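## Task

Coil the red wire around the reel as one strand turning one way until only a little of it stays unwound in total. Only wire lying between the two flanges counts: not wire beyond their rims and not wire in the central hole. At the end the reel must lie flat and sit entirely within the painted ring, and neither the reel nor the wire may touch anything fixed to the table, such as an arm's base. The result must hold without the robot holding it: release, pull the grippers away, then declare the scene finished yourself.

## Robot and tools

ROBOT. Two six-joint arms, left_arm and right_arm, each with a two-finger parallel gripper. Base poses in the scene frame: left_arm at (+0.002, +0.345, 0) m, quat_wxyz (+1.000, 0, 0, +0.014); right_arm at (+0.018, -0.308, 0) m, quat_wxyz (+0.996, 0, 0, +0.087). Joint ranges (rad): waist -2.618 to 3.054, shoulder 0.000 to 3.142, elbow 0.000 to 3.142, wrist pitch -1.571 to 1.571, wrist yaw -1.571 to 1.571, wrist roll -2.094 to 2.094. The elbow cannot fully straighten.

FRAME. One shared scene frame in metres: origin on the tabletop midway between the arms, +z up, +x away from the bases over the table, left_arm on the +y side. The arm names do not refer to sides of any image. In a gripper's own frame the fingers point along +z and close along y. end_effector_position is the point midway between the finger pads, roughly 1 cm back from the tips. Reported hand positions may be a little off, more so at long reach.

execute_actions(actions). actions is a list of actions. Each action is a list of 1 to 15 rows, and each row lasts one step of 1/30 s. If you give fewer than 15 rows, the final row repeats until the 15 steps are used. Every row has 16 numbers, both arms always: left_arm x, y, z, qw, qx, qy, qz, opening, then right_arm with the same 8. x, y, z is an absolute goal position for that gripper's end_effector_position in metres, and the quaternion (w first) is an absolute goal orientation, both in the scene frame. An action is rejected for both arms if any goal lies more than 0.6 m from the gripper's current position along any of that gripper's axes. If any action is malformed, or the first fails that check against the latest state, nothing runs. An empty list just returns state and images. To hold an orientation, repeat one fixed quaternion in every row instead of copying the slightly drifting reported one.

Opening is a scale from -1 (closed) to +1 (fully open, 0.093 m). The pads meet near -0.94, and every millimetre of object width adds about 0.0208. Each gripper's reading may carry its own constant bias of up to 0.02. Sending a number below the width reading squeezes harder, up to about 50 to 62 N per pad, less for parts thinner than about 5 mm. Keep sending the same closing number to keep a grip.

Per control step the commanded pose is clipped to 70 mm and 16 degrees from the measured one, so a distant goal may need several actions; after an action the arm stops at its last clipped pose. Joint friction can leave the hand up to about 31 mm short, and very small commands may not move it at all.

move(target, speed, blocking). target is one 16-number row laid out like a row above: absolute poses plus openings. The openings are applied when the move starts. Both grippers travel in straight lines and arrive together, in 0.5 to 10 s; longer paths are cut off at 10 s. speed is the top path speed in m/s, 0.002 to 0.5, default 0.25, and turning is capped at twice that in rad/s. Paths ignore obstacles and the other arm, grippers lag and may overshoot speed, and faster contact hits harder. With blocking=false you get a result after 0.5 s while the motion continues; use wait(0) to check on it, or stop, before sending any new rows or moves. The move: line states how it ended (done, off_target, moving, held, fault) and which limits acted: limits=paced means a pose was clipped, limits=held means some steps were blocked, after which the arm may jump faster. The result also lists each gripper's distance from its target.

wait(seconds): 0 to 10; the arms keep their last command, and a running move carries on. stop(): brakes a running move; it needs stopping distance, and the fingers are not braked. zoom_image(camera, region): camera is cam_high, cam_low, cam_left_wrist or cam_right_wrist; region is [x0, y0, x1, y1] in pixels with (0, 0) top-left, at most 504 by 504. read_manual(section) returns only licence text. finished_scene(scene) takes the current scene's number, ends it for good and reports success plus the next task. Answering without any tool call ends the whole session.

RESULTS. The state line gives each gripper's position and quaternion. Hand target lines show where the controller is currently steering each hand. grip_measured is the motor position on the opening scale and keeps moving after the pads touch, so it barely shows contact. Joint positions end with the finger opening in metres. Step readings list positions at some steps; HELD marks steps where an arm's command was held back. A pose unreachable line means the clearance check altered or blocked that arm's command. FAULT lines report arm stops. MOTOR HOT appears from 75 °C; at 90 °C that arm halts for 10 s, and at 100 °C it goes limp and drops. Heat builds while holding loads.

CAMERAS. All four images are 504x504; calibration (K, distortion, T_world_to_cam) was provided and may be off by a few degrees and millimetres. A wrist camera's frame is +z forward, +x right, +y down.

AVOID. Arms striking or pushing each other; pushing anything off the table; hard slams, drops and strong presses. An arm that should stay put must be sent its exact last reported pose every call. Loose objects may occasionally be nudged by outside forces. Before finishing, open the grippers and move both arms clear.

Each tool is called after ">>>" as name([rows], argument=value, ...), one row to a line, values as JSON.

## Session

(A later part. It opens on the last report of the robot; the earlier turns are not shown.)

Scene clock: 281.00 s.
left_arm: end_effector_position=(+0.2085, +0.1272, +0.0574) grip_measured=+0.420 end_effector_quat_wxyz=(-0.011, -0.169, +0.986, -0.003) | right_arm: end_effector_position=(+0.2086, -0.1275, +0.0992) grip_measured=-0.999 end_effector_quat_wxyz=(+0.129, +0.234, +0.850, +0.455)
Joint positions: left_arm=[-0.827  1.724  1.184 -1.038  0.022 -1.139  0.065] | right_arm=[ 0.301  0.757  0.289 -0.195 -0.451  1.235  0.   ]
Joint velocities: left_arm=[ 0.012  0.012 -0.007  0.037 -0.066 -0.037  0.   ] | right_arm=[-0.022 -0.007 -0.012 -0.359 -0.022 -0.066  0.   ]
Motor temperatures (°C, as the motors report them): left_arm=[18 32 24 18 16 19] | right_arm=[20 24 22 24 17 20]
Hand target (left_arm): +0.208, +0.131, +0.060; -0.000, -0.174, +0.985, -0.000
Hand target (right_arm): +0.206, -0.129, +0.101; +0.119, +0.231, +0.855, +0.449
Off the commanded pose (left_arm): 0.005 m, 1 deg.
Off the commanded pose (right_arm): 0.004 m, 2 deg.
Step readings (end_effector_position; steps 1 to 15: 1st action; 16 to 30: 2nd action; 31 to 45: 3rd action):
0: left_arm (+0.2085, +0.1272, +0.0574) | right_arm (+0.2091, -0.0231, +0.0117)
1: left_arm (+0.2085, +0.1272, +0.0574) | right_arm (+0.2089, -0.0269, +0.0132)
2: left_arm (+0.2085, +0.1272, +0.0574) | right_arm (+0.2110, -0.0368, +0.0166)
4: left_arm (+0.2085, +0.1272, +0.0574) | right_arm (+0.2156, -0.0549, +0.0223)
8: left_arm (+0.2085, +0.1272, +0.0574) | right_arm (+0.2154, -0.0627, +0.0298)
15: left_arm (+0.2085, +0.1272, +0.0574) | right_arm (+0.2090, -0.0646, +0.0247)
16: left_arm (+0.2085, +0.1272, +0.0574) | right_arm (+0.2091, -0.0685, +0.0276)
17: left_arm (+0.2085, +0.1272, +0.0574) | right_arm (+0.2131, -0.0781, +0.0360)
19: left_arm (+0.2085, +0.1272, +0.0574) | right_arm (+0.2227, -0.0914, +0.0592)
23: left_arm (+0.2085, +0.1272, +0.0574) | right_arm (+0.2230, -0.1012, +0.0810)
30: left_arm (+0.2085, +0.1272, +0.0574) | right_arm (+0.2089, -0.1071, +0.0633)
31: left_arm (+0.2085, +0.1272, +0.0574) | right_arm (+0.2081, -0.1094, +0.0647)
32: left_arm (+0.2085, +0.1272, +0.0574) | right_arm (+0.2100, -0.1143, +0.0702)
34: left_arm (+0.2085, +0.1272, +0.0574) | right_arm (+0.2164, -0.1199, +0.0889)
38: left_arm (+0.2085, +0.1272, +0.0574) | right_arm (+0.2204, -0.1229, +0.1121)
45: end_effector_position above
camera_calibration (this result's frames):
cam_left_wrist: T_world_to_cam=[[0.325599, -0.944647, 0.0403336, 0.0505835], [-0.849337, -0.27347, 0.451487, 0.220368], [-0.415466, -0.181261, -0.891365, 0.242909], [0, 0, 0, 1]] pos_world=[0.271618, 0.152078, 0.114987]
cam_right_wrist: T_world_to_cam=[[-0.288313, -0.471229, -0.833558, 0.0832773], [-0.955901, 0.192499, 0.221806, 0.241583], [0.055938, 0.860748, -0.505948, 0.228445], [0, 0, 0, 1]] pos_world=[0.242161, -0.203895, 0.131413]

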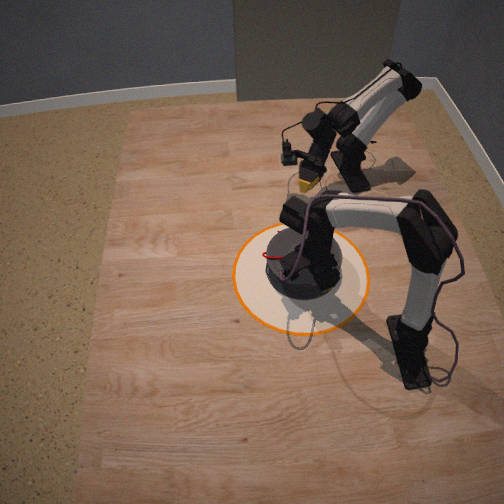

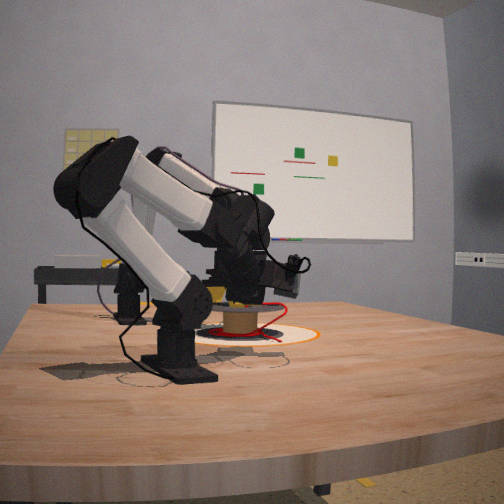

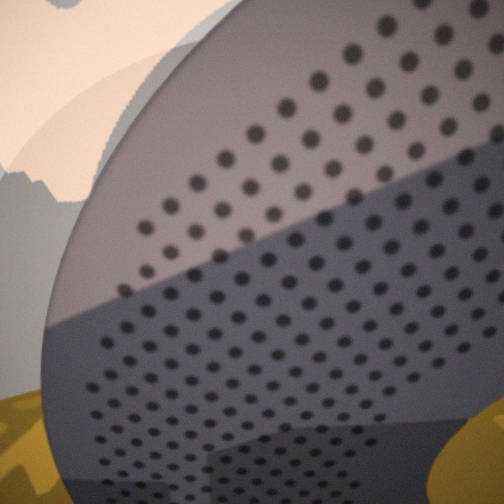

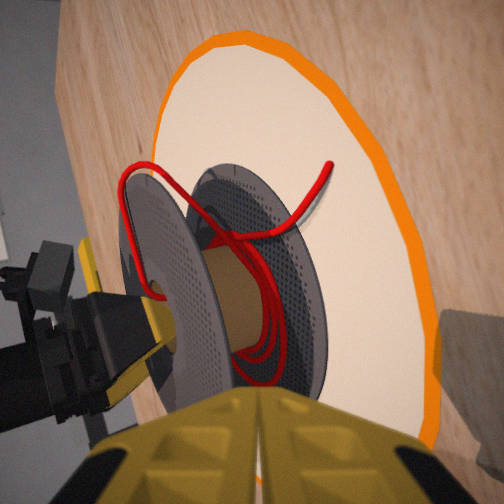

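>>> execute_actions([
  [[0.2287,0.134,0.060,0,0,1,0,0.3,0.17,-0.15,0.10,0.1195,0.2296,0.8568,0.446,-1]],
  [[0.2499,0.1313,0.060,0,0.1736,0.9848,0,0.3,0.15,-0.17,0.10,0.25,-0.35,0.85,0.2,-0.3]],
  [[0.2499,0.1313,0.060,0,0.1736,0.9848,0,0.3,0.15,-0.16,0.10,0.366,-0.4532,0.7849,0.2113,-0.3]],
  [[0.2499,0.1313,0.060,0,0.1736,0.9848,0,0.3,0.15,-0.16,0.10,0.366,-0.4532,0.7849,0.2113,-0.3]],
])

Scene clock: 292.20 s.
left_arm: end_effector_position=(+0.2447, +0.1308, +0.0584) grip_measured=+0.420 end_effector_quat_wxyz=(-0.000, +0.173, +0.985, -0.003) | right_arm: end_effector_position=(+0.1498, -0.1606, +0.1036) grip_measured=-0.302 end_effector_quat_wxyz=(+0.365, -0.449, +0.788, +0.209)
Joint positions: left_arm=[-0.748  1.802  1.281 -1.049  0.005 -0.372  0.065] | right_arm=[ 0.334  0.389  0.352 -0.739 -0.396 -0.361  0.031]
Joint velocities: left_arm=[-0.012 -0.002  0.002 -0.007 -0.022 -0.066 -0.001] | right_arm=[-0.022  0.017  0.012 -0.007 -0.037 -0.051  0.   ]
Motor temperatures (°C, as the motors report them): left_arm=[18 32 24 18 16 19] | right_arm=[20 23 24 24 17 20]
Hand target (left_arm): +0.250, +0.131, +0.060; +0.000, +0.174, +0.985, -0.000
Hand target (right_arm): +0.150, -0.160, +0.100; +0.366, -0.453, +0.785, +0.212
Off the commanded pose (left_arm): 0.005 m, 0 deg.
Off the commanded pose (right_arm): 0.004 m, 1 deg.
Step readings (end_effector_position; steps 1 to 15: 1st action; 16 to 30: 2nd action; 31 to 45: 3rd action; 46 to 60: 4th action):
0: left_arm (+0.2085, +0.1272, +0.0574) | right_arm (+0.2028, -0.1294, +0.0926)
1: left_arm (+0.2101, +0.1278, +0.0579) | right_arm (+0.2008, -0.1305, +0.0941)
2: left_arm (+0.2126, +0.1293, +0.0581) | right_arm (+0.1969, -0.1325, +0.0978)
4: left_arm (+0.2180, +0.1325, +0.0580) | right_arm (+0.1914, -0.1353, +0.1080)
8: left_arm (+0.2223, +0.1349, +0.0582) | right_arm (+0.1833, -0.1396, +0.1109)
15: left_arm (+0.2226, +0.1347, +0.0582) | right_arm (+0.1756, -0.1467, +0.1021)
16: left_arm (+0.2242, +0.1346, +0.0586) | right_arm (+0.1737, -0.1485, +0.1012)
17: left_arm (+0.2282, +0.1340, +0.0591) | right_arm (+0.1710, -0.1514, +0.1007)
19: left_arm (+0.2376, +0.1318, +0.0586) | right_arm (+0.1663, -0.1557, +0.1004)
23: left_arm (+0.2443, +0.1310, +0.0584) | right_arm (+0.1573, -0.1610, +0.0986)
30: left_arm (+0.2446, +0.1308, +0.0583) | right_arm (+0.1529, -0.1660, +0.1037)
31: left_arm (+0.2447, +0.1308, +0.0584) | right_arm (+0.1527, -0.1651, +0.1038)
32: left_arm (+0.2447, +0.1308, +0.0584) | right_arm (+0.1503, -0.1627, +0.1038)
34: left_arm (+0.2447, +0.1308, +0.0584) | right_arm (+0.1473, -0.1594, +0.1039)
38: left_arm (+0.2447, +0.1308, +0.0584) | right_arm (+0.1473, -0.1591, +0.1033)
45: left_arm (+0.2447, +0.1308, +0.0584) | right_arm (+0.1481, -0.1595, +0.1026)
46: left_arm (+0.2447, +0.1308, +0.0584) | right_arm (+0.1481, -0.1595, +0.1026)
47: left_arm (+0.2447, +0.1308, +0.0584) | right_arm (+0.1482, -0.1594, +0.1027)
49: left_arm (+0.2447, +0.1308, +0.0584) | right_arm (+0.1487, -0.1598, +0.1027)
53: left_arm (+0.2447, +0.1308, +0.0584) | right_arm (+0.1499, -0.1608, +0.1031)
60: end_effector_position above
camera_calibration (this result's frames):
cam_left_wrist: T_world_to_cam=[[-0.349372, -0.936006, 0.0428002, 0.205971], [-0.838898, 0.332819, 0.430677, 0.171007], [-0.417361, 0.114561, -0.901491, 0.221803], [0, 0, 0, 1]] pos_world=[0.30799, 0.110466, 0.117489]
cam_right_wrist: T_world_to_cam=[[0.857569, -0.514275, -0.00981755, -0.209483], [-0.465171, -0.767258, -0.441511, 0.0317528], [0.219526, 0.383193, -0.897202, 0.201781], [0, 0, 0, 1]] pos_world=[0.150121, -0.16069, 0.193001]

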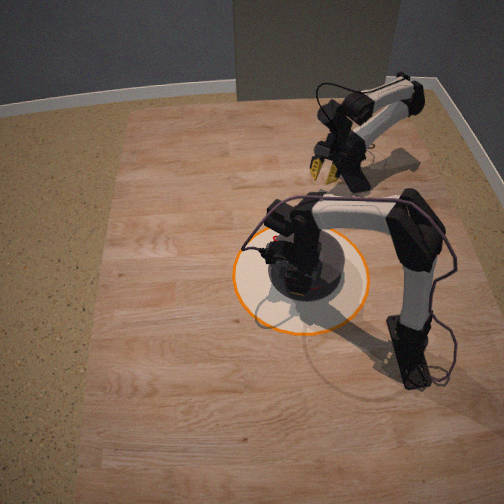

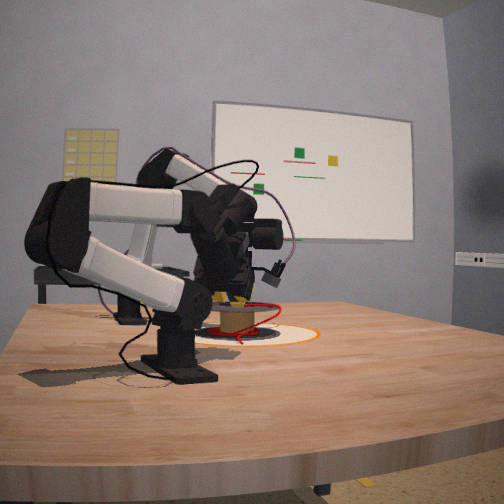

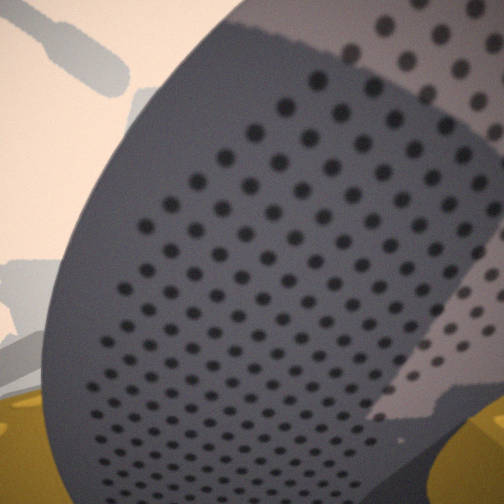

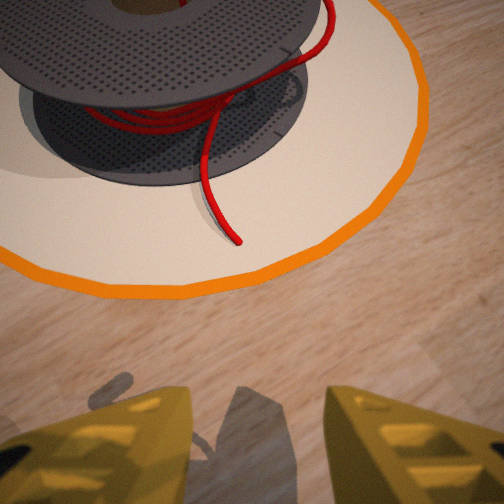

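>>> execute_actions([
  [[0.2499,0.1313,0.060,0,0.1736,0.9848,0,0.3,0.18,-0.11,0.07,0.34,-0.54,0.73,0.25,-0.3]],
  [[0.2499,0.1313,0.060,0,0.1736,0.9848,0,0.3,0.194,-0.062,0.045,0.3116,-0.6123,0.6682,0.2855,-0.3]],
  [[0.2499,0.1313,0.060,0,0.1736,0.9848,0,0.3,0.194,-0.058,0.03,0.3116,-0.6123,0.6682,0.2855,-0.3]],
])

Scene clock: 295.23 s.
left_arm: end_effector_position=(+0.2447, +0.1308, +0.0584) grip_measured=+0.420 end_effector_quat_wxyz=(-0.000, +0.173, +0.985, -0.003) | right_arm: end_effector_position=(+0.1966, -0.0611, +0.0325) grip_measured=-0.302 end_effector_quat_wxyz=(+0.314, -0.611, +0.671, +0.280)
Joint positions: left_arm=[-0.748  1.802  1.281 -1.049  0.005 -0.372  0.065] | right_arm=[ 0.452  1.4    0.398  0.098 -0.605 -0.637  0.031]
Joint velocities: left_arm=[ 0.012 -0.007  0.037  0.051 -0.022 -0.051  0.   ] | right_arm=[ 0.007  0.012 -0.012 -0.007 -0.066  0.037  0.001]
Motor temperatures (°C, as the motors report them): left_arm=[18 32 25 18 16 19] | right_arm=[20 23 24 24 17 20]
Hand target (left_arm): +0.250, +0.131, +0.060; +0.000, +0.174, +0.985, -0.000
Hand target (right_arm): +0.194, -0.058, +0.030; +0.311, -0.613, +0.668, +0.285
Off the commanded pose (left_arm): 0.005 m, 0 deg.
Off the commanded pose (right_arm): 0.005 m, 1 deg.
Step readings (end_effector_position; steps 1 to 15: 1st action; 16 to 30: 2nd action; 31 to 45: 3rd action):
0: left_arm (+0.2447, +0.1308, +0.0584) | right_arm (+0.1493, -0.1602, +0.1038)
1: left_arm (+0.2447, +0.1308, +0.0584) | right_arm (+0.1505, -0.1568, +0.1020)
2: left_arm (+0.2447, +0.1308, +0.0584) | right_arm (+0.1531, -0.1520, +0.0969)
4: left_arm (+0.2447, +0.1308, +0.0584) | right_arm (+0.1549, -0.1460, +0.0797)
8: left_arm (+0.2447, +0.1308, +0.0584) | right_arm (+0.1607, -0.1364, +0.0637)
15: left_arm (+0.2447, +0.1308, +0.0584) | right_arm (+0.1723, -0.1221, +0.0655)
16: left_arm (+0.2447, +0.1308, +0.0584) | right_arm (+0.1727, -0.1179, +0.0638)
17: left_arm (+0.2447, +0.1308, +0.0584) | right_arm (+0.1731, -0.1112, +0.0591)
19: left_arm (+0.2447, +0.1308, +0.0584) | right_arm (+0.1734, -0.1010, +0.0451)
23: left_arm (+0.2447, +0.1308, +0.0584) | right_arm (+0.1767, -0.0873, +0.0317)
30: left_arm (+0.2447, +0.1308, +0.0584) | right_arm (+0.1871, -0.0744, +0.0374)
31: left_arm (+0.2447, +0.1308, +0.0584) | right_arm (+0.1883, -0.0725, +0.0369)
32: left_arm (+0.2447, +0.1308, +0.0584) | right_arm (+0.1896, -0.0700, +0.0349)
34: left_arm (+0.2447, +0.1308, +0.0584) | right_arm (+0.1897, -0.0673, +0.0293)
38: left_arm (+0.2447, +0.1308, +0.0584) | right_arm (+0.1924, -0.0642, +0.0285)
45: end_effector_position above
camera_calibration (this result's frames):
cam_left_wrist: T_world_to_cam=[[-0.349372, -0.936006, 0.0428002, 0.205971], [-0.838898, 0.332819, 0.430677, 0.171007], [-0.417361, 0.114561, -0.901491, 0.221803], [0, 0, 0, 1]] pos_world=[0.30799, 0.110466, 0.117489]
cam_right_wrist: T_world_to_cam=[[0.994727, -0.102561, -0.000280225, -0.201249], [-0.0921237, -0.892293, -0.441957, 0.0175137], [0.0450773, 0.439653, -0.897036, 0.12729], [0, 0, 0, 1]] pos_world=[0.196063, -0.0609762, 0.121868]

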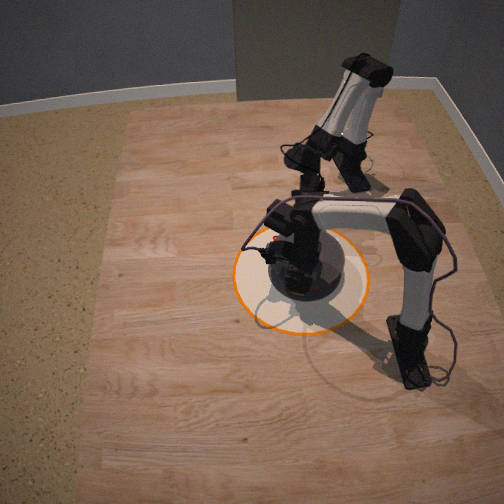

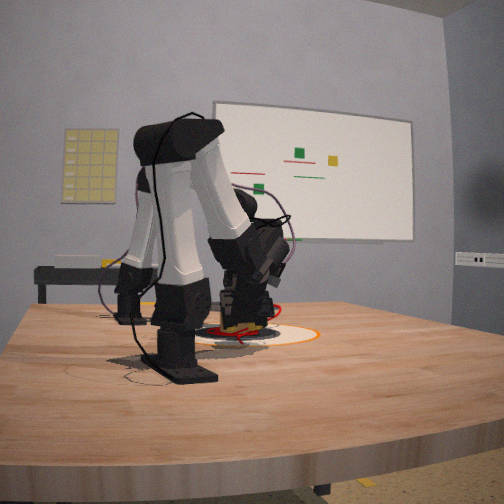

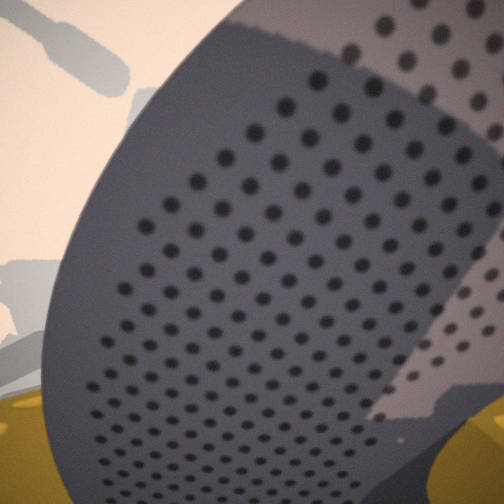

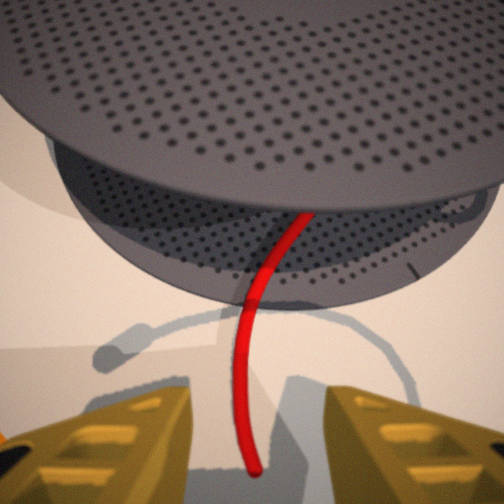

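>>> execute_actions([
  [[0.2499,0.1313,0.060,0,0.1736,0.9848,0,0.3,0.194,-0.054,0.012,0.3116,-0.6123,0.6682,0.2855,-0.3]],
  [[0.2499,0.1313,0.060,0,0.1736,0.9848,0,0.3,0.194,-0.054,0.002,0.3116,-0.6123,0.6682,0.2855,-0.3]],
])

Scene clock: 296.93 s.
left_arm: end_effector_position=(+0.2447, +0.1308, +0.0584) grip_measured=+0.420 end_effector_quat_wxyz=(-0.000, +0.173, +0.985, -0.003) | right_arm: end_effector_position=(+0.2005, -0.0527, +0.0100) grip_measured=-0.302 end_effector_quat_wxyz=(+0.321, -0.611, +0.666, +0.283)
Joint positions: left_arm=[-0.748  1.802  1.281 -1.049  0.005 -0.372  0.065] | right_arm=[ 0.467  1.549  0.369  0.301 -0.605 -0.621  0.031]
Joint velocities: left_arm=[-0.012  0.032 -0.032 -0.081  0.007  0.022 -0.001] | right_arm=[ 0.012  0.007 -0.007  0.066  0.007  0.022  0.   ]
Motor temperatures (°C, as the motors report them): left_arm=[18 32 25 18 16 19] | right_arm=[20 23 24 24 17 20]
Hand target (left_arm): +0.250, +0.131, +0.060; +0.000, +0.174, +0.985, -0.000
Hand target (right_arm): +0.194, -0.054, +0.003; -0.312, +0.612, -0.668, -0.285
Off the commanded pose (left_arm): 0.005 m, 0 deg.
Off the commanded pose (right_arm): 0.010 m, 1 deg.
Step readings (end_effector_position; steps 1 to 15: 1st action; 16 to 30: 2nd action):
0: left_arm (+0.2447, +0.1308, +0.0584) | right_arm (+0.1976, -0.0604, +0.0334)
1: left_arm (+0.2447, +0.1308, +0.0584) | right_arm (+0.1981, -0.0594, +0.0323)
2: left_arm (+0.2447, +0.1308, +0.0584) | right_arm (+0.1987, -0.0575, +0.0295)
4: left_arm (+0.2447, +0.1308, +0.0584) | right_arm (+0.1976, -0.0563, +0.0219)
8: left_arm (+0.2447, +0.1308, +0.0584) | right_arm (+0.1958, -0.0562, +0.0156)
15: left_arm (+0.2447, +0.1308, +0.0584) | right_arm (+0.1995, -0.0534, +0.0192)
16: left_arm (+0.2447, +0.1308, +0.0584) | right_arm (+0.2001, -0.0529, +0.0188)
17: left_arm (+0.2447, +0.1308, +0.0584) | right_arm (+0.2008, -0.0524, +0.0172)
19: left_arm (+0.2447, +0.1308, +0.0584) | right_arm (+0.1998, -0.0532, +0.0121)
23: left_arm (+0.2447, +0.1308, +0.0584) | right_arm (+0.1982, -0.0544, +0.0076)
30: end_effector_position above
camera_calibration (this result's frames):
cam_left_wrist: T_world_to_cam=[[-0.349372, -0.936006, 0.0428002, 0.205971], [-0.838898, 0.332819, 0.430677, 0.171007], [-0.417361, 0.114561, -0.901491, 0.221803], [0, 0, 0, 1]] pos_world=[0.30799, 0.110466, 0.117489]
cam_right_wrist: T_world_to_cam=[[0.995204, -0.0976305, 0.00611548, -0.20418], [-0.0840562, -0.885462, -0.457047, 0.0143464], [0.0500368, 0.454341, -0.889421, 0.102932], [0, 0, 0, 1]] pos_world=[0.199256, -0.053997, 0.0993552]

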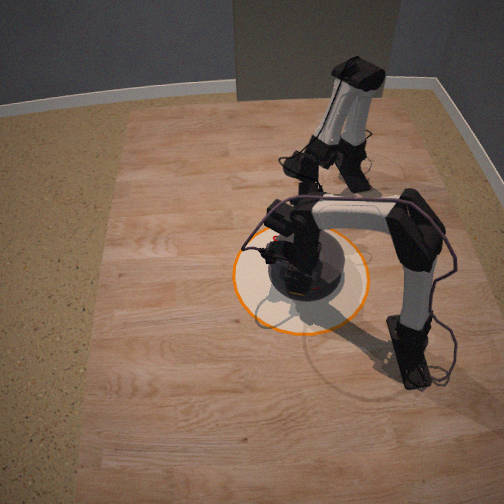

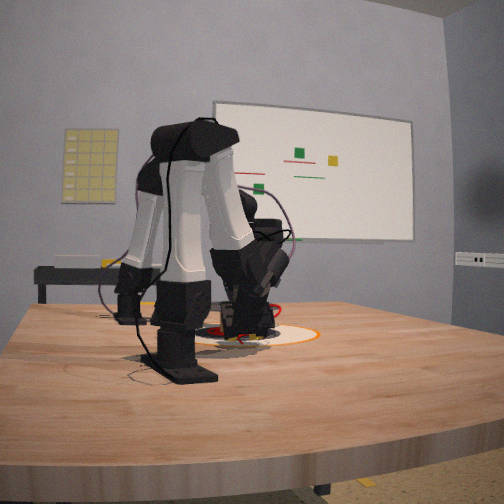

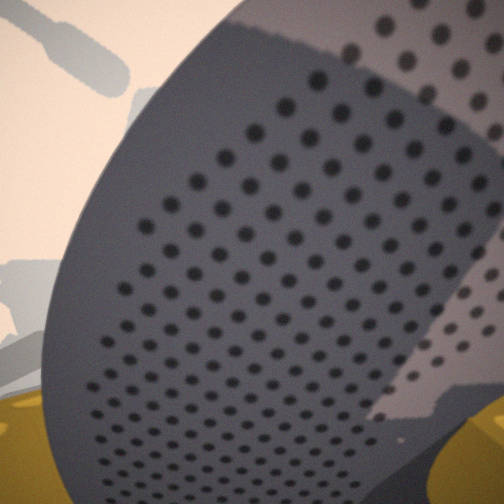

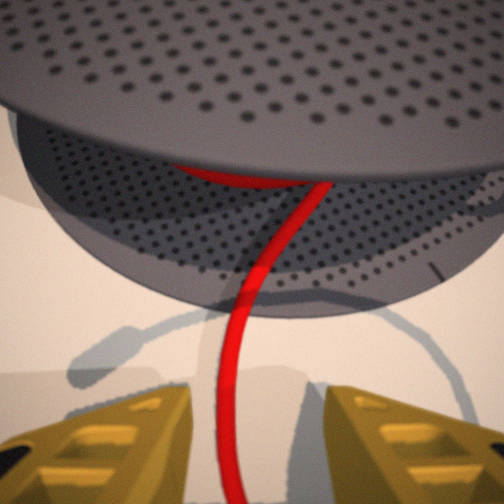

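>>> execute_actions([
  [[0.2499,0.1313,0.060,0,0.1736,0.9848,0,0.3,0.197,-0.054,0.004,0.3116,-0.6123,0.6682,0.2855,-0.7]],
  [[0.2499,0.1313,0.060,0,0.1736,0.9848,0,0.3,0.197,-0.054,0.004,0.3116,-0.6123,0.6682,0.2855,-1]],
  [[0.2499,0.1313,0.060,0,0.1736,0.9848,0,0.3,0.197,-0.054,0.022,0.3116,-0.6123,0.6682,0.2855,-1]],
])

Scene clock: 298.97 s.
left_arm: end_effector_position=(+0.2447, +0.1308, +0.0584) grip_measured=+0.420 end_effector_quat_wxyz=(-0.000, +0.174, +0.985, -0.003) | right_arm: end_effector_position=(+0.1928, -0.0584, +0.0136) grip_measured=-0.992 end_effector_quat_wxyz=(+0.305, -0.610, +0.673, +0.285)
Joint positions: left_arm=[-0.748  1.802  1.281 -1.049  0.005 -0.37   0.065] | right_arm=[ 0.467  1.491  0.369  0.208 -0.605 -0.621  0.   ]
Joint velocities: left_arm=[-0.007  0.012 -0.007 -0.037 -0.037 -0.007 -0.   ] | right_arm=[-0.012 -0.007 -0.012 -0.022  0.037 -0.066  0.   ]
Motor temperatures (°C, as the motors report them): left_arm=[18 31 25 18 16 19] | right_arm=[20 23 24 24 17 20]
Hand target (left_arm): +0.250, +0.131, +0.060; +0.000, +0.174, +0.985, -0.000
Hand target (right_arm): +0.197, -0.054, +0.022; +0.312, -0.612, +0.668, +0.286
Off the commanded pose (left_arm): 0.005 m, 0 deg.
Off the commanded pose (right_arm): 0.010 m, 1 deg.
Step readings (end_effector_position; steps 1 to 15: 1st action; 16 to 30: 2nd action; 31 to 45: 3rd action):
0: left_arm (+0.2447, +0.1308, +0.0584) | right_arm (+0.2010, -0.0523, +0.0105)
1: left_arm (+0.2447, +0.1308, +0.0584) | right_arm (+0.2010, -0.0523, +0.0105)
2: left_arm (+0.2447, +0.1308, +0.0584) | right_arm (+0.2010, -0.0523, +0.0105)
4: left_arm (+0.2447, +0.1308, +0.0584) | right_arm (+0.2010, -0.0523, +0.0105)
8: left_arm (+0.2447, +0.1308, +0.0584) | right_arm (+0.2010, -0.0523, +0.0105)
15: left_arm (+0.2447, +0.1308, +0.0584) | right_arm (+0.2010, -0.0523, +0.0105)
16: left_arm (+0.2447, +0.1308, +0.0584) | right_arm (+0.2010, -0.0523, +0.0105)
17: left_arm (+0.2447, +0.1308, +0.0584) | right_arm (+0.2010, -0.0523, +0.0105)
19: left_arm (+0.2447, +0.1308, +0.0584) | right_arm (+0.2010, -0.0523, +0.0105)
23: left_arm (+0.2447, +0.1308, +0.0584) | right_arm (+0.2010, -0.0523, +0.0105)
30: left_arm (+0.2447, +0.1308, +0.0584) | right_arm (+0.2010, -0.0523, +0.0105)
31: left_arm (+0.2447, +0.1308, +0.0584) | right_arm (+0.2001, -0.0530, +0.0110)
32: left_arm (+0.2447, +0.1308, +0.0584) | right_arm (+0.1987, -0.0540, +0.0125)
34: left_arm (+0.2447, +0.1308, +0.0584) | right_arm (+0.1980, -0.0545, +0.0167)
38: left_arm (+0.2447, +0.1308, +0.0584) | right_arm (+0.1955, -0.0564, +0.0162)
45: end_effector_position above
camera_calibration (this result's frames):
cam_left_wrist: T_world_to_cam=[[-0.351157, -0.935338, 0.0428002, 0.206321], [-0.838265, 0.33442, 0.430668, 0.170644], [-0.417133, 0.115354, -0.901495, 0.221644], [0, 0, 0, 1]] pos_world=[0.307951, 0.110345, 0.11749]
cam_right_wrist: T_world_to_cam=[[0.994981, -0.0980213, -0.0201238, -0.196741], [-0.096966, -0.894794, -0.435822, 0.0119248], [0.0247132, 0.435586, -0.899808, 0.113036], [0, 0, 0, 1]] pos_world=[0.194116, -0.0578516, 0.102949]

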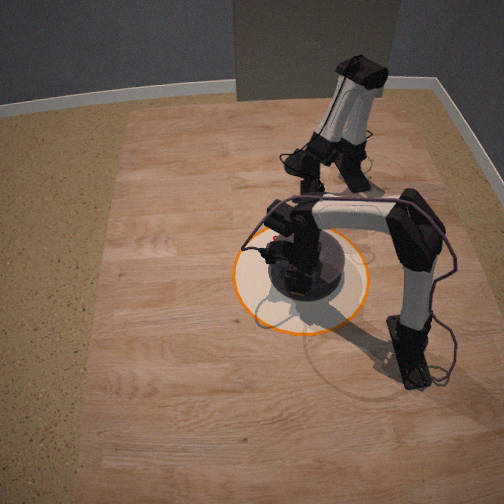

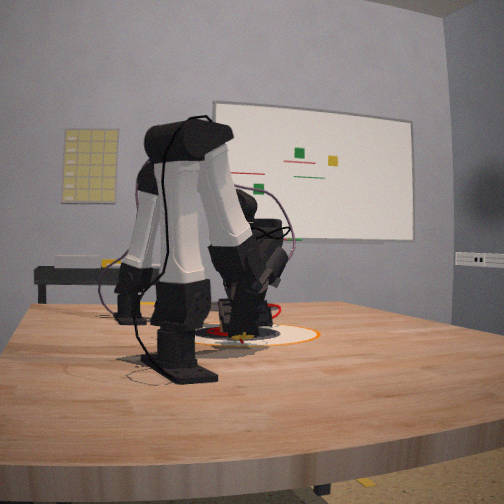

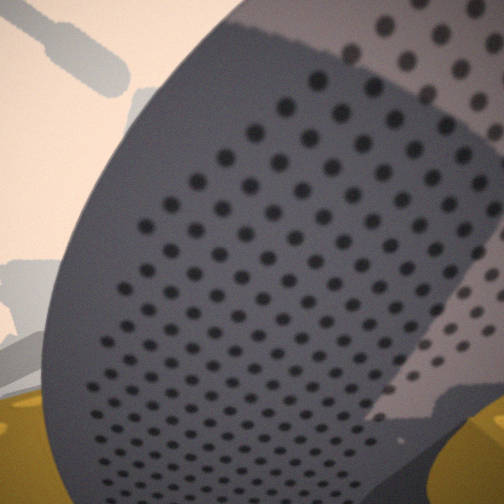

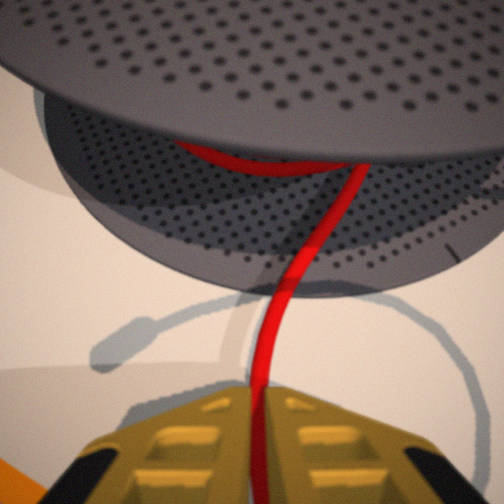

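>>> execute_actions([
  [[0.2499,0.1313,0.060,0,0.1736,0.9848,0,0.3,0.197,-0.055,0.03,0.3404,-0.5993,0.654,0.3119,-1]],
  [[0.2398,0.134,0.060,0,0.0872,0.9962,0,0.3,0.200,-0.04,0.03,0.3404,-0.5993,0.654,0.3119,-1]],
  [[0.2287,0.135,0.060,0,0,1,0,0.3,0.203,-0.028,0.03,0.3404,-0.5993,0.654,0.3119,-1]],
])

Scene clock: 301.47 s.
left_arm: end_effector_position=(+0.2301, +0.1324, +0.0572) grip_measured=+0.420 end_effector_quat_wxyz=(-0.009, +0.010, +1.000, -0.003) | right_arm: end_effector_position=(+0.1974, -0.0352, +0.0265) grip_measured=-0.992 end_effector_quat_wxyz=(+0.332, -0.599, +0.658, +0.313)
Joint positions: left_arm=[-0.768  1.77   1.238 -1.049  0.016 -0.721  0.065] | right_arm=[ 0.506  1.536  0.386  0.343 -0.633 -0.536  0.   ]
Joint velocities: left_arm=[-0.012 -0.002  0.027 -0.154  0.051 -0.037 -0.   ] | right_arm=[-0.007 -0.012 -0.002 -0.007 -0.037  0.051  0.   ]
Motor temperatures (°C, as the motors report them): left_arm=[18 31 25 18 16 19] | right_arm=[20 23 24 24 17 20]
Hand target (left_arm): +0.229, +0.135, +0.060; -0.000, +0.000, +1.000, +0.000
Hand target (right_arm): +0.203, -0.028, +0.030; +0.340, -0.600, +0.654, +0.311
Off the commanded pose (left_arm): 0.004 m, 2 deg.
Off the commanded pose (right_arm): 0.010 m, 1 deg.
Step readings (end_effector_position; steps 1 to 15: 1st action; 16 to 30: 2nd action; 31 to 45: 3rd action):
0: left_arm (+0.2447, +0.1308, +0.0584) | right_arm (+0.1922, -0.0589, +0.0130)
1: left_arm (+0.2446, +0.1308, +0.0584) | right_arm (+0.1926, -0.0581, +0.0145)
2: left_arm (+0.2446, +0.1308, +0.0584) | right_arm (+0.1942, -0.0577, +0.0165)
4: left_arm (+0.2445, +0.1309, +0.0584) | right_arm (+0.1977, -0.0564, +0.0204)
8: left_arm (+0.2445, +0.1309, +0.0584) | right_arm (+0.1993, -0.0536, +0.0247)
15: left_arm (+0.2445, +0.1309, +0.0584) | right_arm (+0.1998, -0.0517, +0.0273)
16: left_arm (+0.2442, +0.1312, +0.0582) | right_arm (+0.1996, -0.0509, +0.0276)
17: left_arm (+0.2435, +0.1314, +0.0577) | right_arm (+0.1985, -0.0490, +0.0283)
19: left_arm (+0.2425, +0.1314, +0.0574) | right_arm (+0.1965, -0.0457, +0.0298)
23: left_arm (+0.2425, +0.1314, +0.0574) | right_arm (+0.1974, -0.0441, +0.0315)
30: left_arm (+0.2425, +0.1313, +0.0574) | right_arm (+0.1987, -0.0436, +0.0323)
31: left_arm (+0.2412, +0.1315, +0.0574) | right_arm (+0.1988, -0.0425, +0.0317)
32: left_arm (+0.2388, +0.1323, +0.0574) | right_arm (+0.1979, -0.0398, +0.0304)
34: left_arm (+0.2340, +0.1334, +0.0573) | right_arm (+0.1959, -0.0361, +0.0277)
38: left_arm (+0.2303, +0.1326, +0.0572) | right_arm (+0.1959, -0.0356, +0.0258)
45: end_effector_position above
camera_calibration (this result's frames):
cam_left_wrist: T_world_to_cam=[[-0.0283055, -0.998667, 0.0431639, 0.136881], [-0.893254, 0.0446521, 0.447329, 0.208479], [-0.44866, -0.0258945, -0.893327, 0.239839], [0, 0, 0, 1]] pos_world=[0.297706, 0.1336, 0.115088]
cam_right_wrist: T_world_to_cam=[[0.995508, -0.0916537, -0.0237441, -0.198573], [-0.0908261, -0.853657, -0.512856, 0.0410245], [0.0267358, 0.512708, -0.858146, 0.115675], [0, 0, 0, 1]] pos_world=[0.198314, -0.0424866, 0.115591]

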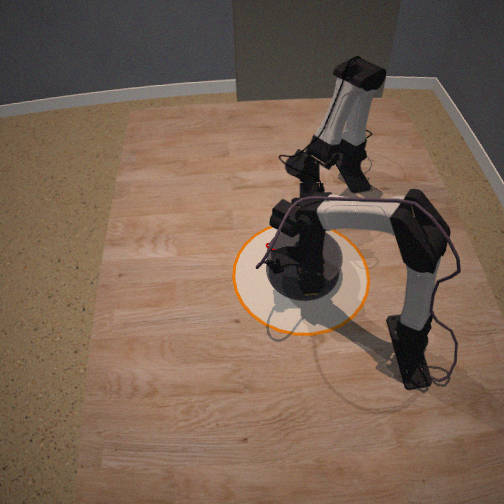

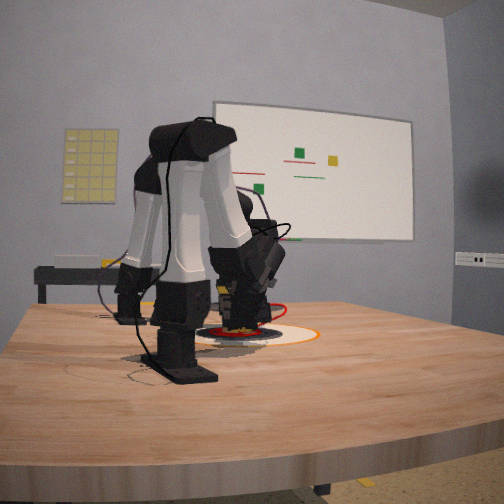

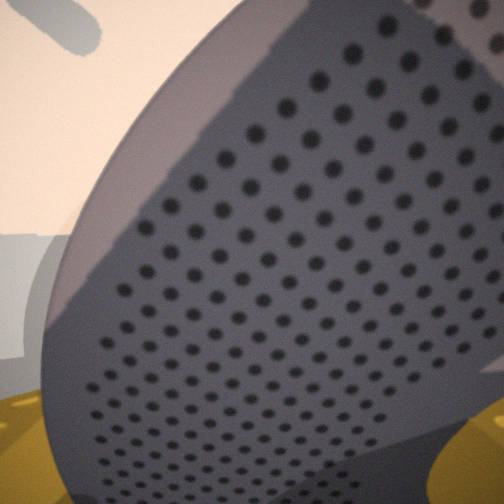

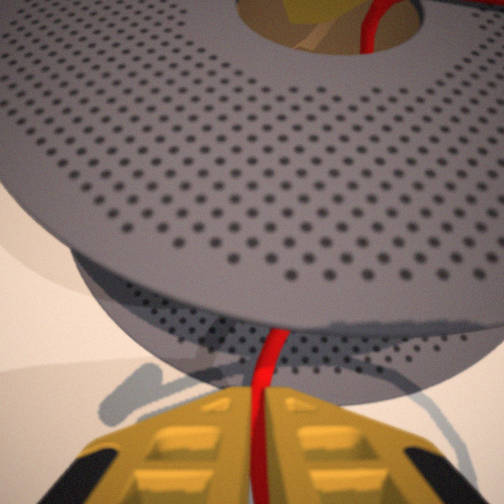

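>>> execute_actions([
  [[0.2186,0.134,0.060,0,-0.0872,0.9962,0,0.3,0.206,-0.018,0.027,0.3687,-0.5851,0.6385,0.3378,-1]],
  [[0.2078,0.1313,0.060,0,-0.1736,0.9848,0,0.3,0.208,-0.008,0.027,0.3687,-0.5851,0.6385,0.3378,-1]],
])

Scene clock: 303.00 s.
left_arm: end_effector_position=(+0.2089, +0.1276, +0.0574) grip_measured=+0.420 end_effector_quat_wxyz=(-0.010, -0.162, +0.987, -0.002) | right_arm: end_effector_position=(+0.2053, -0.0141, +0.0252) grip_measured=-0.992 end_effector_quat_wxyz=(+0.363, -0.584, +0.643, +0.337)
Joint positions: left_arm=[-0.827  1.725  1.185 -1.038  0.018 -1.125  0.065] | right_arm=[ 0.534  1.67   0.386  0.591 -0.648 -0.455  0.   ]
Joint velocities: left_arm=[-0.022 -0.012  0.002  0.022  0.007 -0.037  0.   ] | right_arm=[-0.022  0.007 -0.017  0.037 -0.007  0.022  0.   ]
Motor temperatures (°C, as the motors report them): left_arm=[18 32 25 18 16 19] | right_arm=[20 23 24 24 17 20]
Hand target (left_arm): +0.208, +0.132, +0.060; -0.000, -0.173, +0.985, +0.000
Hand target (right_arm): +0.208, -0.008, +0.027; +0.369, -0.585, +0.639, +0.337
Off the commanded pose (left_arm): 0.005 m, 2 deg.
Off the commanded pose (right_arm): 0.007 m, 1 deg.
Step readings (end_effector_position; steps 1 to 15: 1st action; 16 to 30: 2nd action):
0: left_arm (+0.2300, +0.1323, +0.0572) | right_arm (+0.1979, -0.0351, +0.0267)
1: left_arm (+0.2290, +0.1321, +0.0572) | right_arm (+0.1991, -0.0334, +0.0269)
2: left_arm (+0.2271, +0.1322, +0.0573) | right_arm (+0.2012, -0.0310, +0.0256)
4: left_arm (+0.2229, +0.1322, +0.0574) | right_arm (+0.2032, -0.0289, +0.0205)
8: left_arm (+0.2199, +0.1312, +0.0575) | right_arm (+0.2071, -0.0250, +0.0213)
15: left_arm (+0.2200, +0.1311, +0.0575) | right_arm (+0.2119, -0.0204, +0.0295)
16: left_arm (+0.2191, +0.1308, +0.0574) | right_arm (+0.2114, -0.0194, +0.0294)
17: left_arm (+0.2171, +0.1303, +0.0571) | right_arm (+0.2097, -0.0176, +0.0285)
19: left_arm (+0.2124, +0.1292, +0.0573) | right_arm (+0.2056, -0.0154, +0.0254)
23: left_arm (+0.2090, +0.1277, +0.0574) | right_arm (+0.2044, -0.0147, +0.0240)
30: end_effector_position above
camera_calibration (this result's frames):
cam_left_wrist: T_world_to_cam=[[0.311382, -0.949498, 0.0386536, 0.0544891], [-0.854495, -0.261966, 0.448567, 0.220582], [-0.415788, -0.172705, -0.892913, 0.242174], [0, 0, 0, 1]] pos_world=[0.272213, 0.151347, 0.115188]
cam_right_wrist: T_world_to_cam=[[0.995393, -0.0941878, -0.0179111, -0.204696], [-0.0867672, -0.805494, -0.586217, 0.0607901], [0.0407872, 0.585071, -0.809956, 0.100397], [0, 0, 0, 1]] pos_world=[0.204933, -0.0290533, 0.113287]

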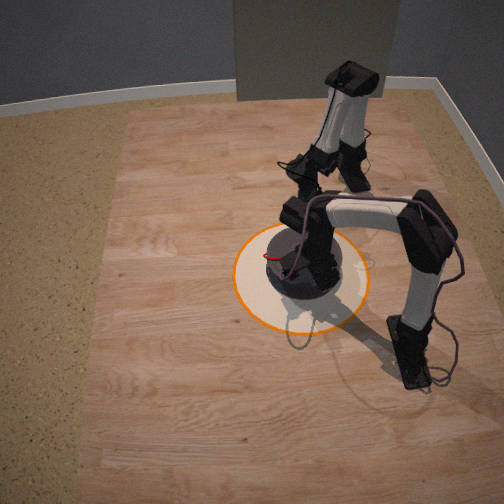

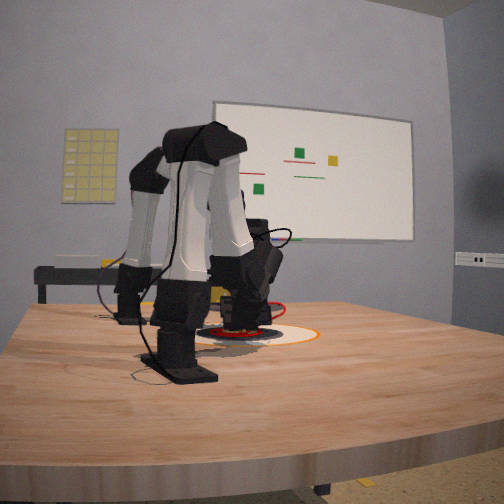

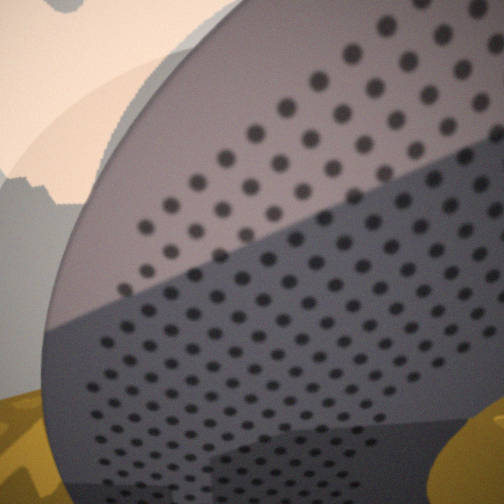

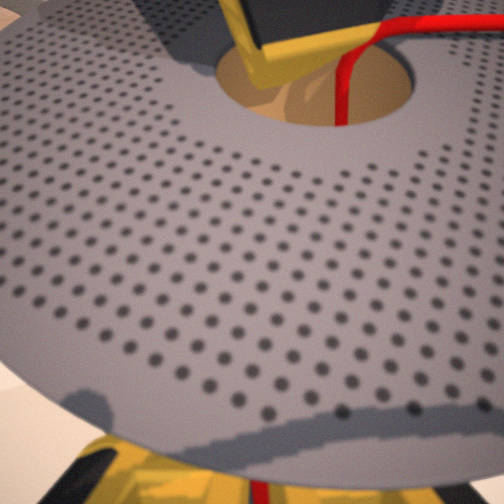

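>>> execute_actions([
  [[0.198,0.1267,0.060,0,-0.2588,0.9659,0,0.3,0.210,0.002,0.026,0.3687,-0.5851,0.6385,0.3378,-1]],
  [[0.198,0.1267,0.060,0,-0.2588,0.9659,0,0.3,0.210,0.002,0.026,0.3687,-0.5851,0.6385,0.3378,-1]],
])

Scene clock: 304.43 s.
left_arm: end_effector_position=(+0.1978, +0.1236, +0.0580) grip_measured=+0.420 end_effector_quat_wxyz=(-0.010, -0.243, +0.970, -0.000) | right_arm: end_effector_position=(+0.2097, -0.0101, +0.0184) grip_measured=-0.992 end_effector_quat_wxyz=(+0.358, -0.578, +0.656, +0.327)
Joint positions: left_arm=[-0.863  1.709  1.168 -1.04   0.019 -1.326  0.065] | right_arm=[ 0.552  1.702  0.405  0.596 -0.606 -0.431  0.   ]
Joint velocities: left_arm=[-0.017 -0.012 -0.017 -0.051 -0.022  0.022 -0.   ] | right_arm=[ 0.007  0.002 -0.017  0.007 -0.066 -0.066  0.   ]
Motor temperatures (°C, as the motors report them): left_arm=[18 32 25 18 16 19] | right_arm=[20 23 24 24 17 20]
Hand target (left_arm): +0.198, +0.127, +0.060; -0.000, -0.259, +0.966, -0.000
Hand target (right_arm): +0.210, +0.002, +0.026; +0.369, -0.586, +0.638, +0.337
Off the commanded pose (left_arm): 0.004 m, 2 deg.
Off the commanded pose (right_arm): 0.014 m, 3 deg.
Step readings (end_effector_position; steps 1 to 15: 1st action; 16 to 30: 2nd action):
0: left_arm (+0.2089, +0.1276, +0.0574) | right_arm (+0.2057, -0.0140, +0.0253)
1: left_arm (+0.2080, +0.1270, +0.0574) | right_arm (+0.2059, -0.0131, +0.0249)
2: left_arm (+0.2060, +0.1267, +0.0574) | right_arm (+0.2066, -0.0118, +0.0234)
4: left_arm (+0.2018, +0.1261, +0.0577) | right_arm (+0.2066, -0.0101, +0.0204)
8: left_arm (+0.1986, +0.1244, +0.0579) | right_arm (+0.2073, -0.0099, +0.0186)
15: left_arm (+0.1979, +0.1238, +0.0580) | right_arm (+0.2091, -0.0100, +0.0184)
16: left_arm (+0.1979, +0.1238, +0.0580) | right_arm (+0.2093, -0.0100, +0.0185)
17: left_arm (+0.1979, +0.1237, +0.0580) | right_arm (+0.2093, -0.0100, +0.0185)
19: left_arm (+0.1978, +0.1236, +0.0580) | right_arm (+0.2095, -0.0100, +0.0184)
23: left_arm (+0.1978, +0.1236, +0.0580) | right_arm (+0.2097, -0.0101, +0.0184)
30: end_effector_position above
camera_calibration (this result's frames):
cam_left_wrist: T_world_to_cam=[[0.463344, -0.885553, 0.0332817, 0.0164692], [-0.798452, -0.400889, 0.449179, 0.215821], [-0.38443, -0.234698, -0.892821, 0.238875], [0, 0, 0, 1]] pos_world=[0.256523, 0.157168, 0.115782]
cam_right_wrist: T_world_to_cam=[[0.992211, -0.122135, -0.0244851, -0.208299], [-0.114474, -0.816541, -0.565824, 0.0657594], [0.0491142, 0.56422, -0.824162, 0.0907066], [0, 0, 0, 1]] pos_world=[0.209749, -0.022924, 0.106865]

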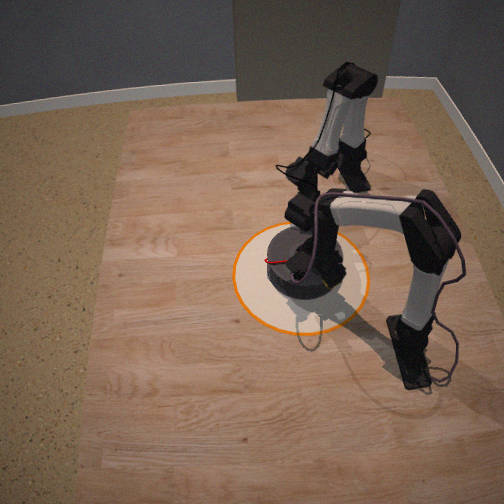

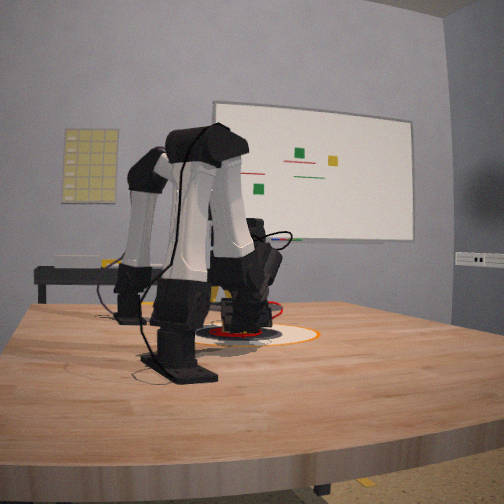

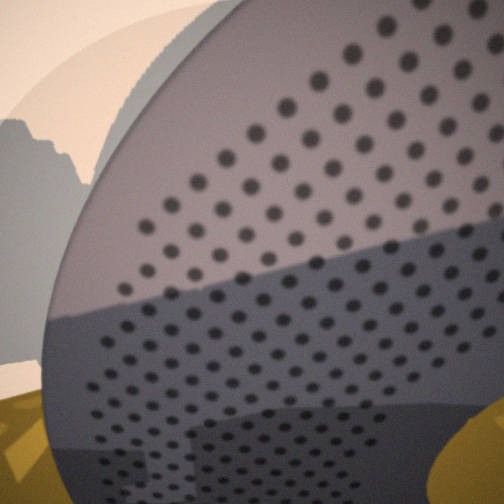

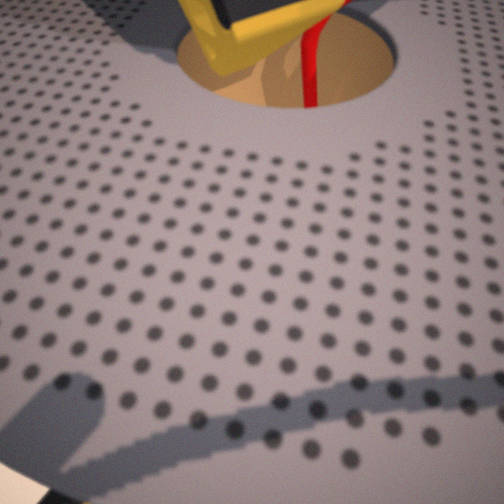

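>>> execute_actions([
  [[0.198,0.1267,0.060,0,-0.2588,0.9659,0,0.3,0.209,-0.011,0.020,0.3687,-0.5851,0.6385,0.3378,-0.7]],
  [[0.198,0.1267,0.060,0,-0.2588,0.9659,0,0.3,0.207,-0.04,0.028,0.3687,-0.5851,0.6385,0.3378,-0.7]],
  [[0.198,0.1267,0.060,0,-0.2588,0.9659,0,0.3,0.200,-0.075,0.04,0.3687,-0.5851,0.6385,0.3378,-0.7]],
])

Scene clock: 306.37 s.
left_arm: end_effector_position=(+0.1983, +0.1234, +0.0580) grip_measured=+0.420 end_effector_quat_wxyz=(-0.009, -0.254, +0.967, -0.001) | right_arm: end_effector_position=(+0.2044, -0.0707, +0.0412) grip_measured=-0.703 end_effector_quat_wxyz=(+0.376, -0.582, +0.638, +0.335)
Joint positions: left_arm=[-0.863  1.709  1.168 -1.037  0.017 -1.35   0.065] | right_arm=[ 0.318  1.443  0.296  0.356 -0.805 -0.64   0.011]
Joint velocities: left_arm=[-0.017  0.012  0.017 -0.007 -0.066 -0.007 -0.001] | right_arm=[-0.007  0.002 -0.012 -0.139 -0.022 -0.051 -0.   ]
Motor temperatures (°C, as the motors report them): left_arm=[18 32 25 18 16 19] | right_arm=[20 23 23 24 17 20]
Hand target (left_arm): +0.198, +0.127, +0.060; -0.000, -0.259, +0.966, -0.000
Hand target (right_arm): +0.200, -0.074, +0.041; +0.370, -0.583, +0.638, +0.340
Off the commanded pose (left_arm): 0.004 m, 1 deg.
Off the commanded pose (right_arm): 0.006 m, 1 deg.
Step readings (end_effector_position; steps 1 to 15: 1st action; 16 to 30: 2nd action; 31 to 45: 3rd action):
0: left_arm (+0.1978, +0.1236, +0.0580) | right_arm (+0.2097, -0.0101, +0.0184)
1: left_arm (+0.1978, +0.1236, +0.0580) | right_arm (+0.2099, -0.0102, +0.0188)
2: left_arm (+0.1982, +0.1234, +0.0580) | right_arm (+0.2097, -0.0102, +0.0192)
4: left_arm (+0.1983, +0.1234, +0.0580) | right_arm (+0.2100, -0.0104, +0.0198)
8: left_arm (+0.1983, +0.1234, +0.0580) | right_arm (+0.2105, -0.0105, +0.0203)
15: left_arm (+0.1983, +0.1234, +0.0580) | right_arm (+0.2107, -0.0106, +0.0205)
16: left_arm (+0.1983, +0.1234, +0.0580) | right_arm (+0.2107, -0.0134, +0.0212)
17: left_arm (+0.1983, +0.1234, +0.0580) | right_arm (+0.2121, -0.0197, +0.0229)
19: left_arm (+0.1983, +0.1234, +0.0580) | right_arm (+0.2164, -0.0307, +0.0262)
23: left_arm (+0.1983, +0.1234, +0.0580) | right_arm (+0.2168, -0.0340, +0.0310)
30: left_arm (+0.1983, +0.1234, +0.0580) | right_arm (+0.2127, -0.0341, +0.0302)
31: left_arm (+0.1983, +0.1234, +0.0580) | right_arm (+0.2120, -0.0378, +0.0317)
32: left_arm (+0.1983, +0.1234, +0.0580) | right_arm (+0.2126, -0.0462, +0.0345)
34: left_arm (+0.1983, +0.1234, +0.0580) | right_arm (+0.2151, -0.0600, +0.0410)
38: left_arm (+0.1983, +0.1234, +0.0580) | right_arm (+0.2140, -0.0672, +0.0478)
45: end_effector_position above
camera_calibration (this result's frames):
cam_left_wrist: T_world_to_cam=[[0.48439, -0.874165, 0.0346741, 0.0103369], [-0.789726, -0.41986, 0.447271, 0.216898], [-0.37643, -0.244036, -0.893726, 0.238645], [0, 0, 0, 1]] pos_world=[0.256116, 0.158341, 0.115912]
cam_right_wrist: T_world_to_cam=[[0.994803, -0.101816, -0.000537676, -0.2099], [-0.0816228, -0.794321, -0.60199, 0.0249535], [0.0608654, 0.598905, -0.798503, 0.142946], [0, 0, 0, 1]] pos_world=[0.202145, -0.087161, 0.129051]

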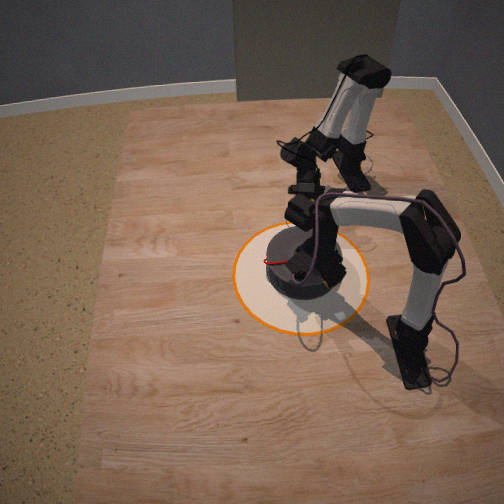

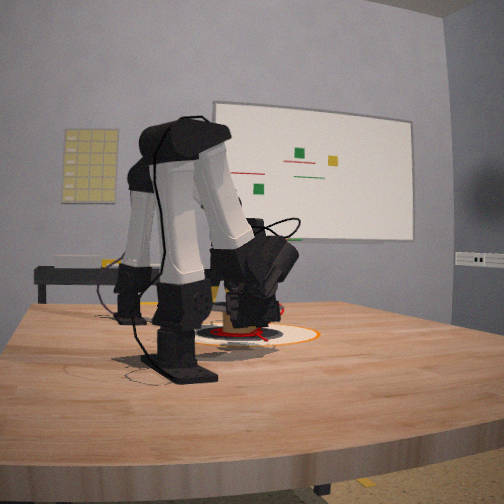

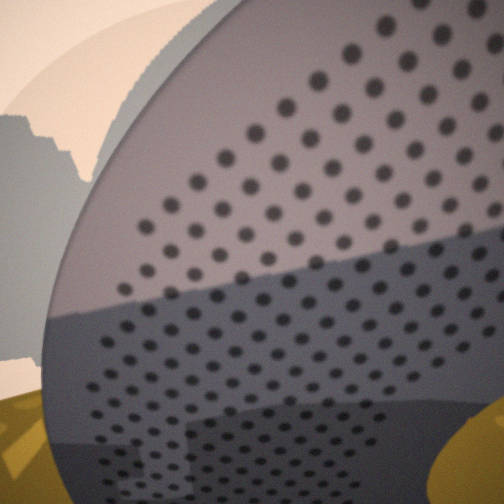

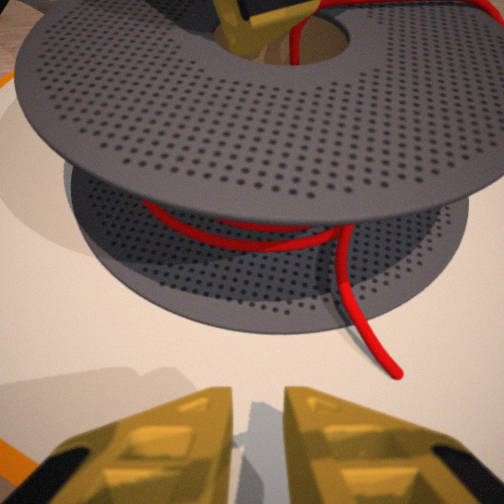

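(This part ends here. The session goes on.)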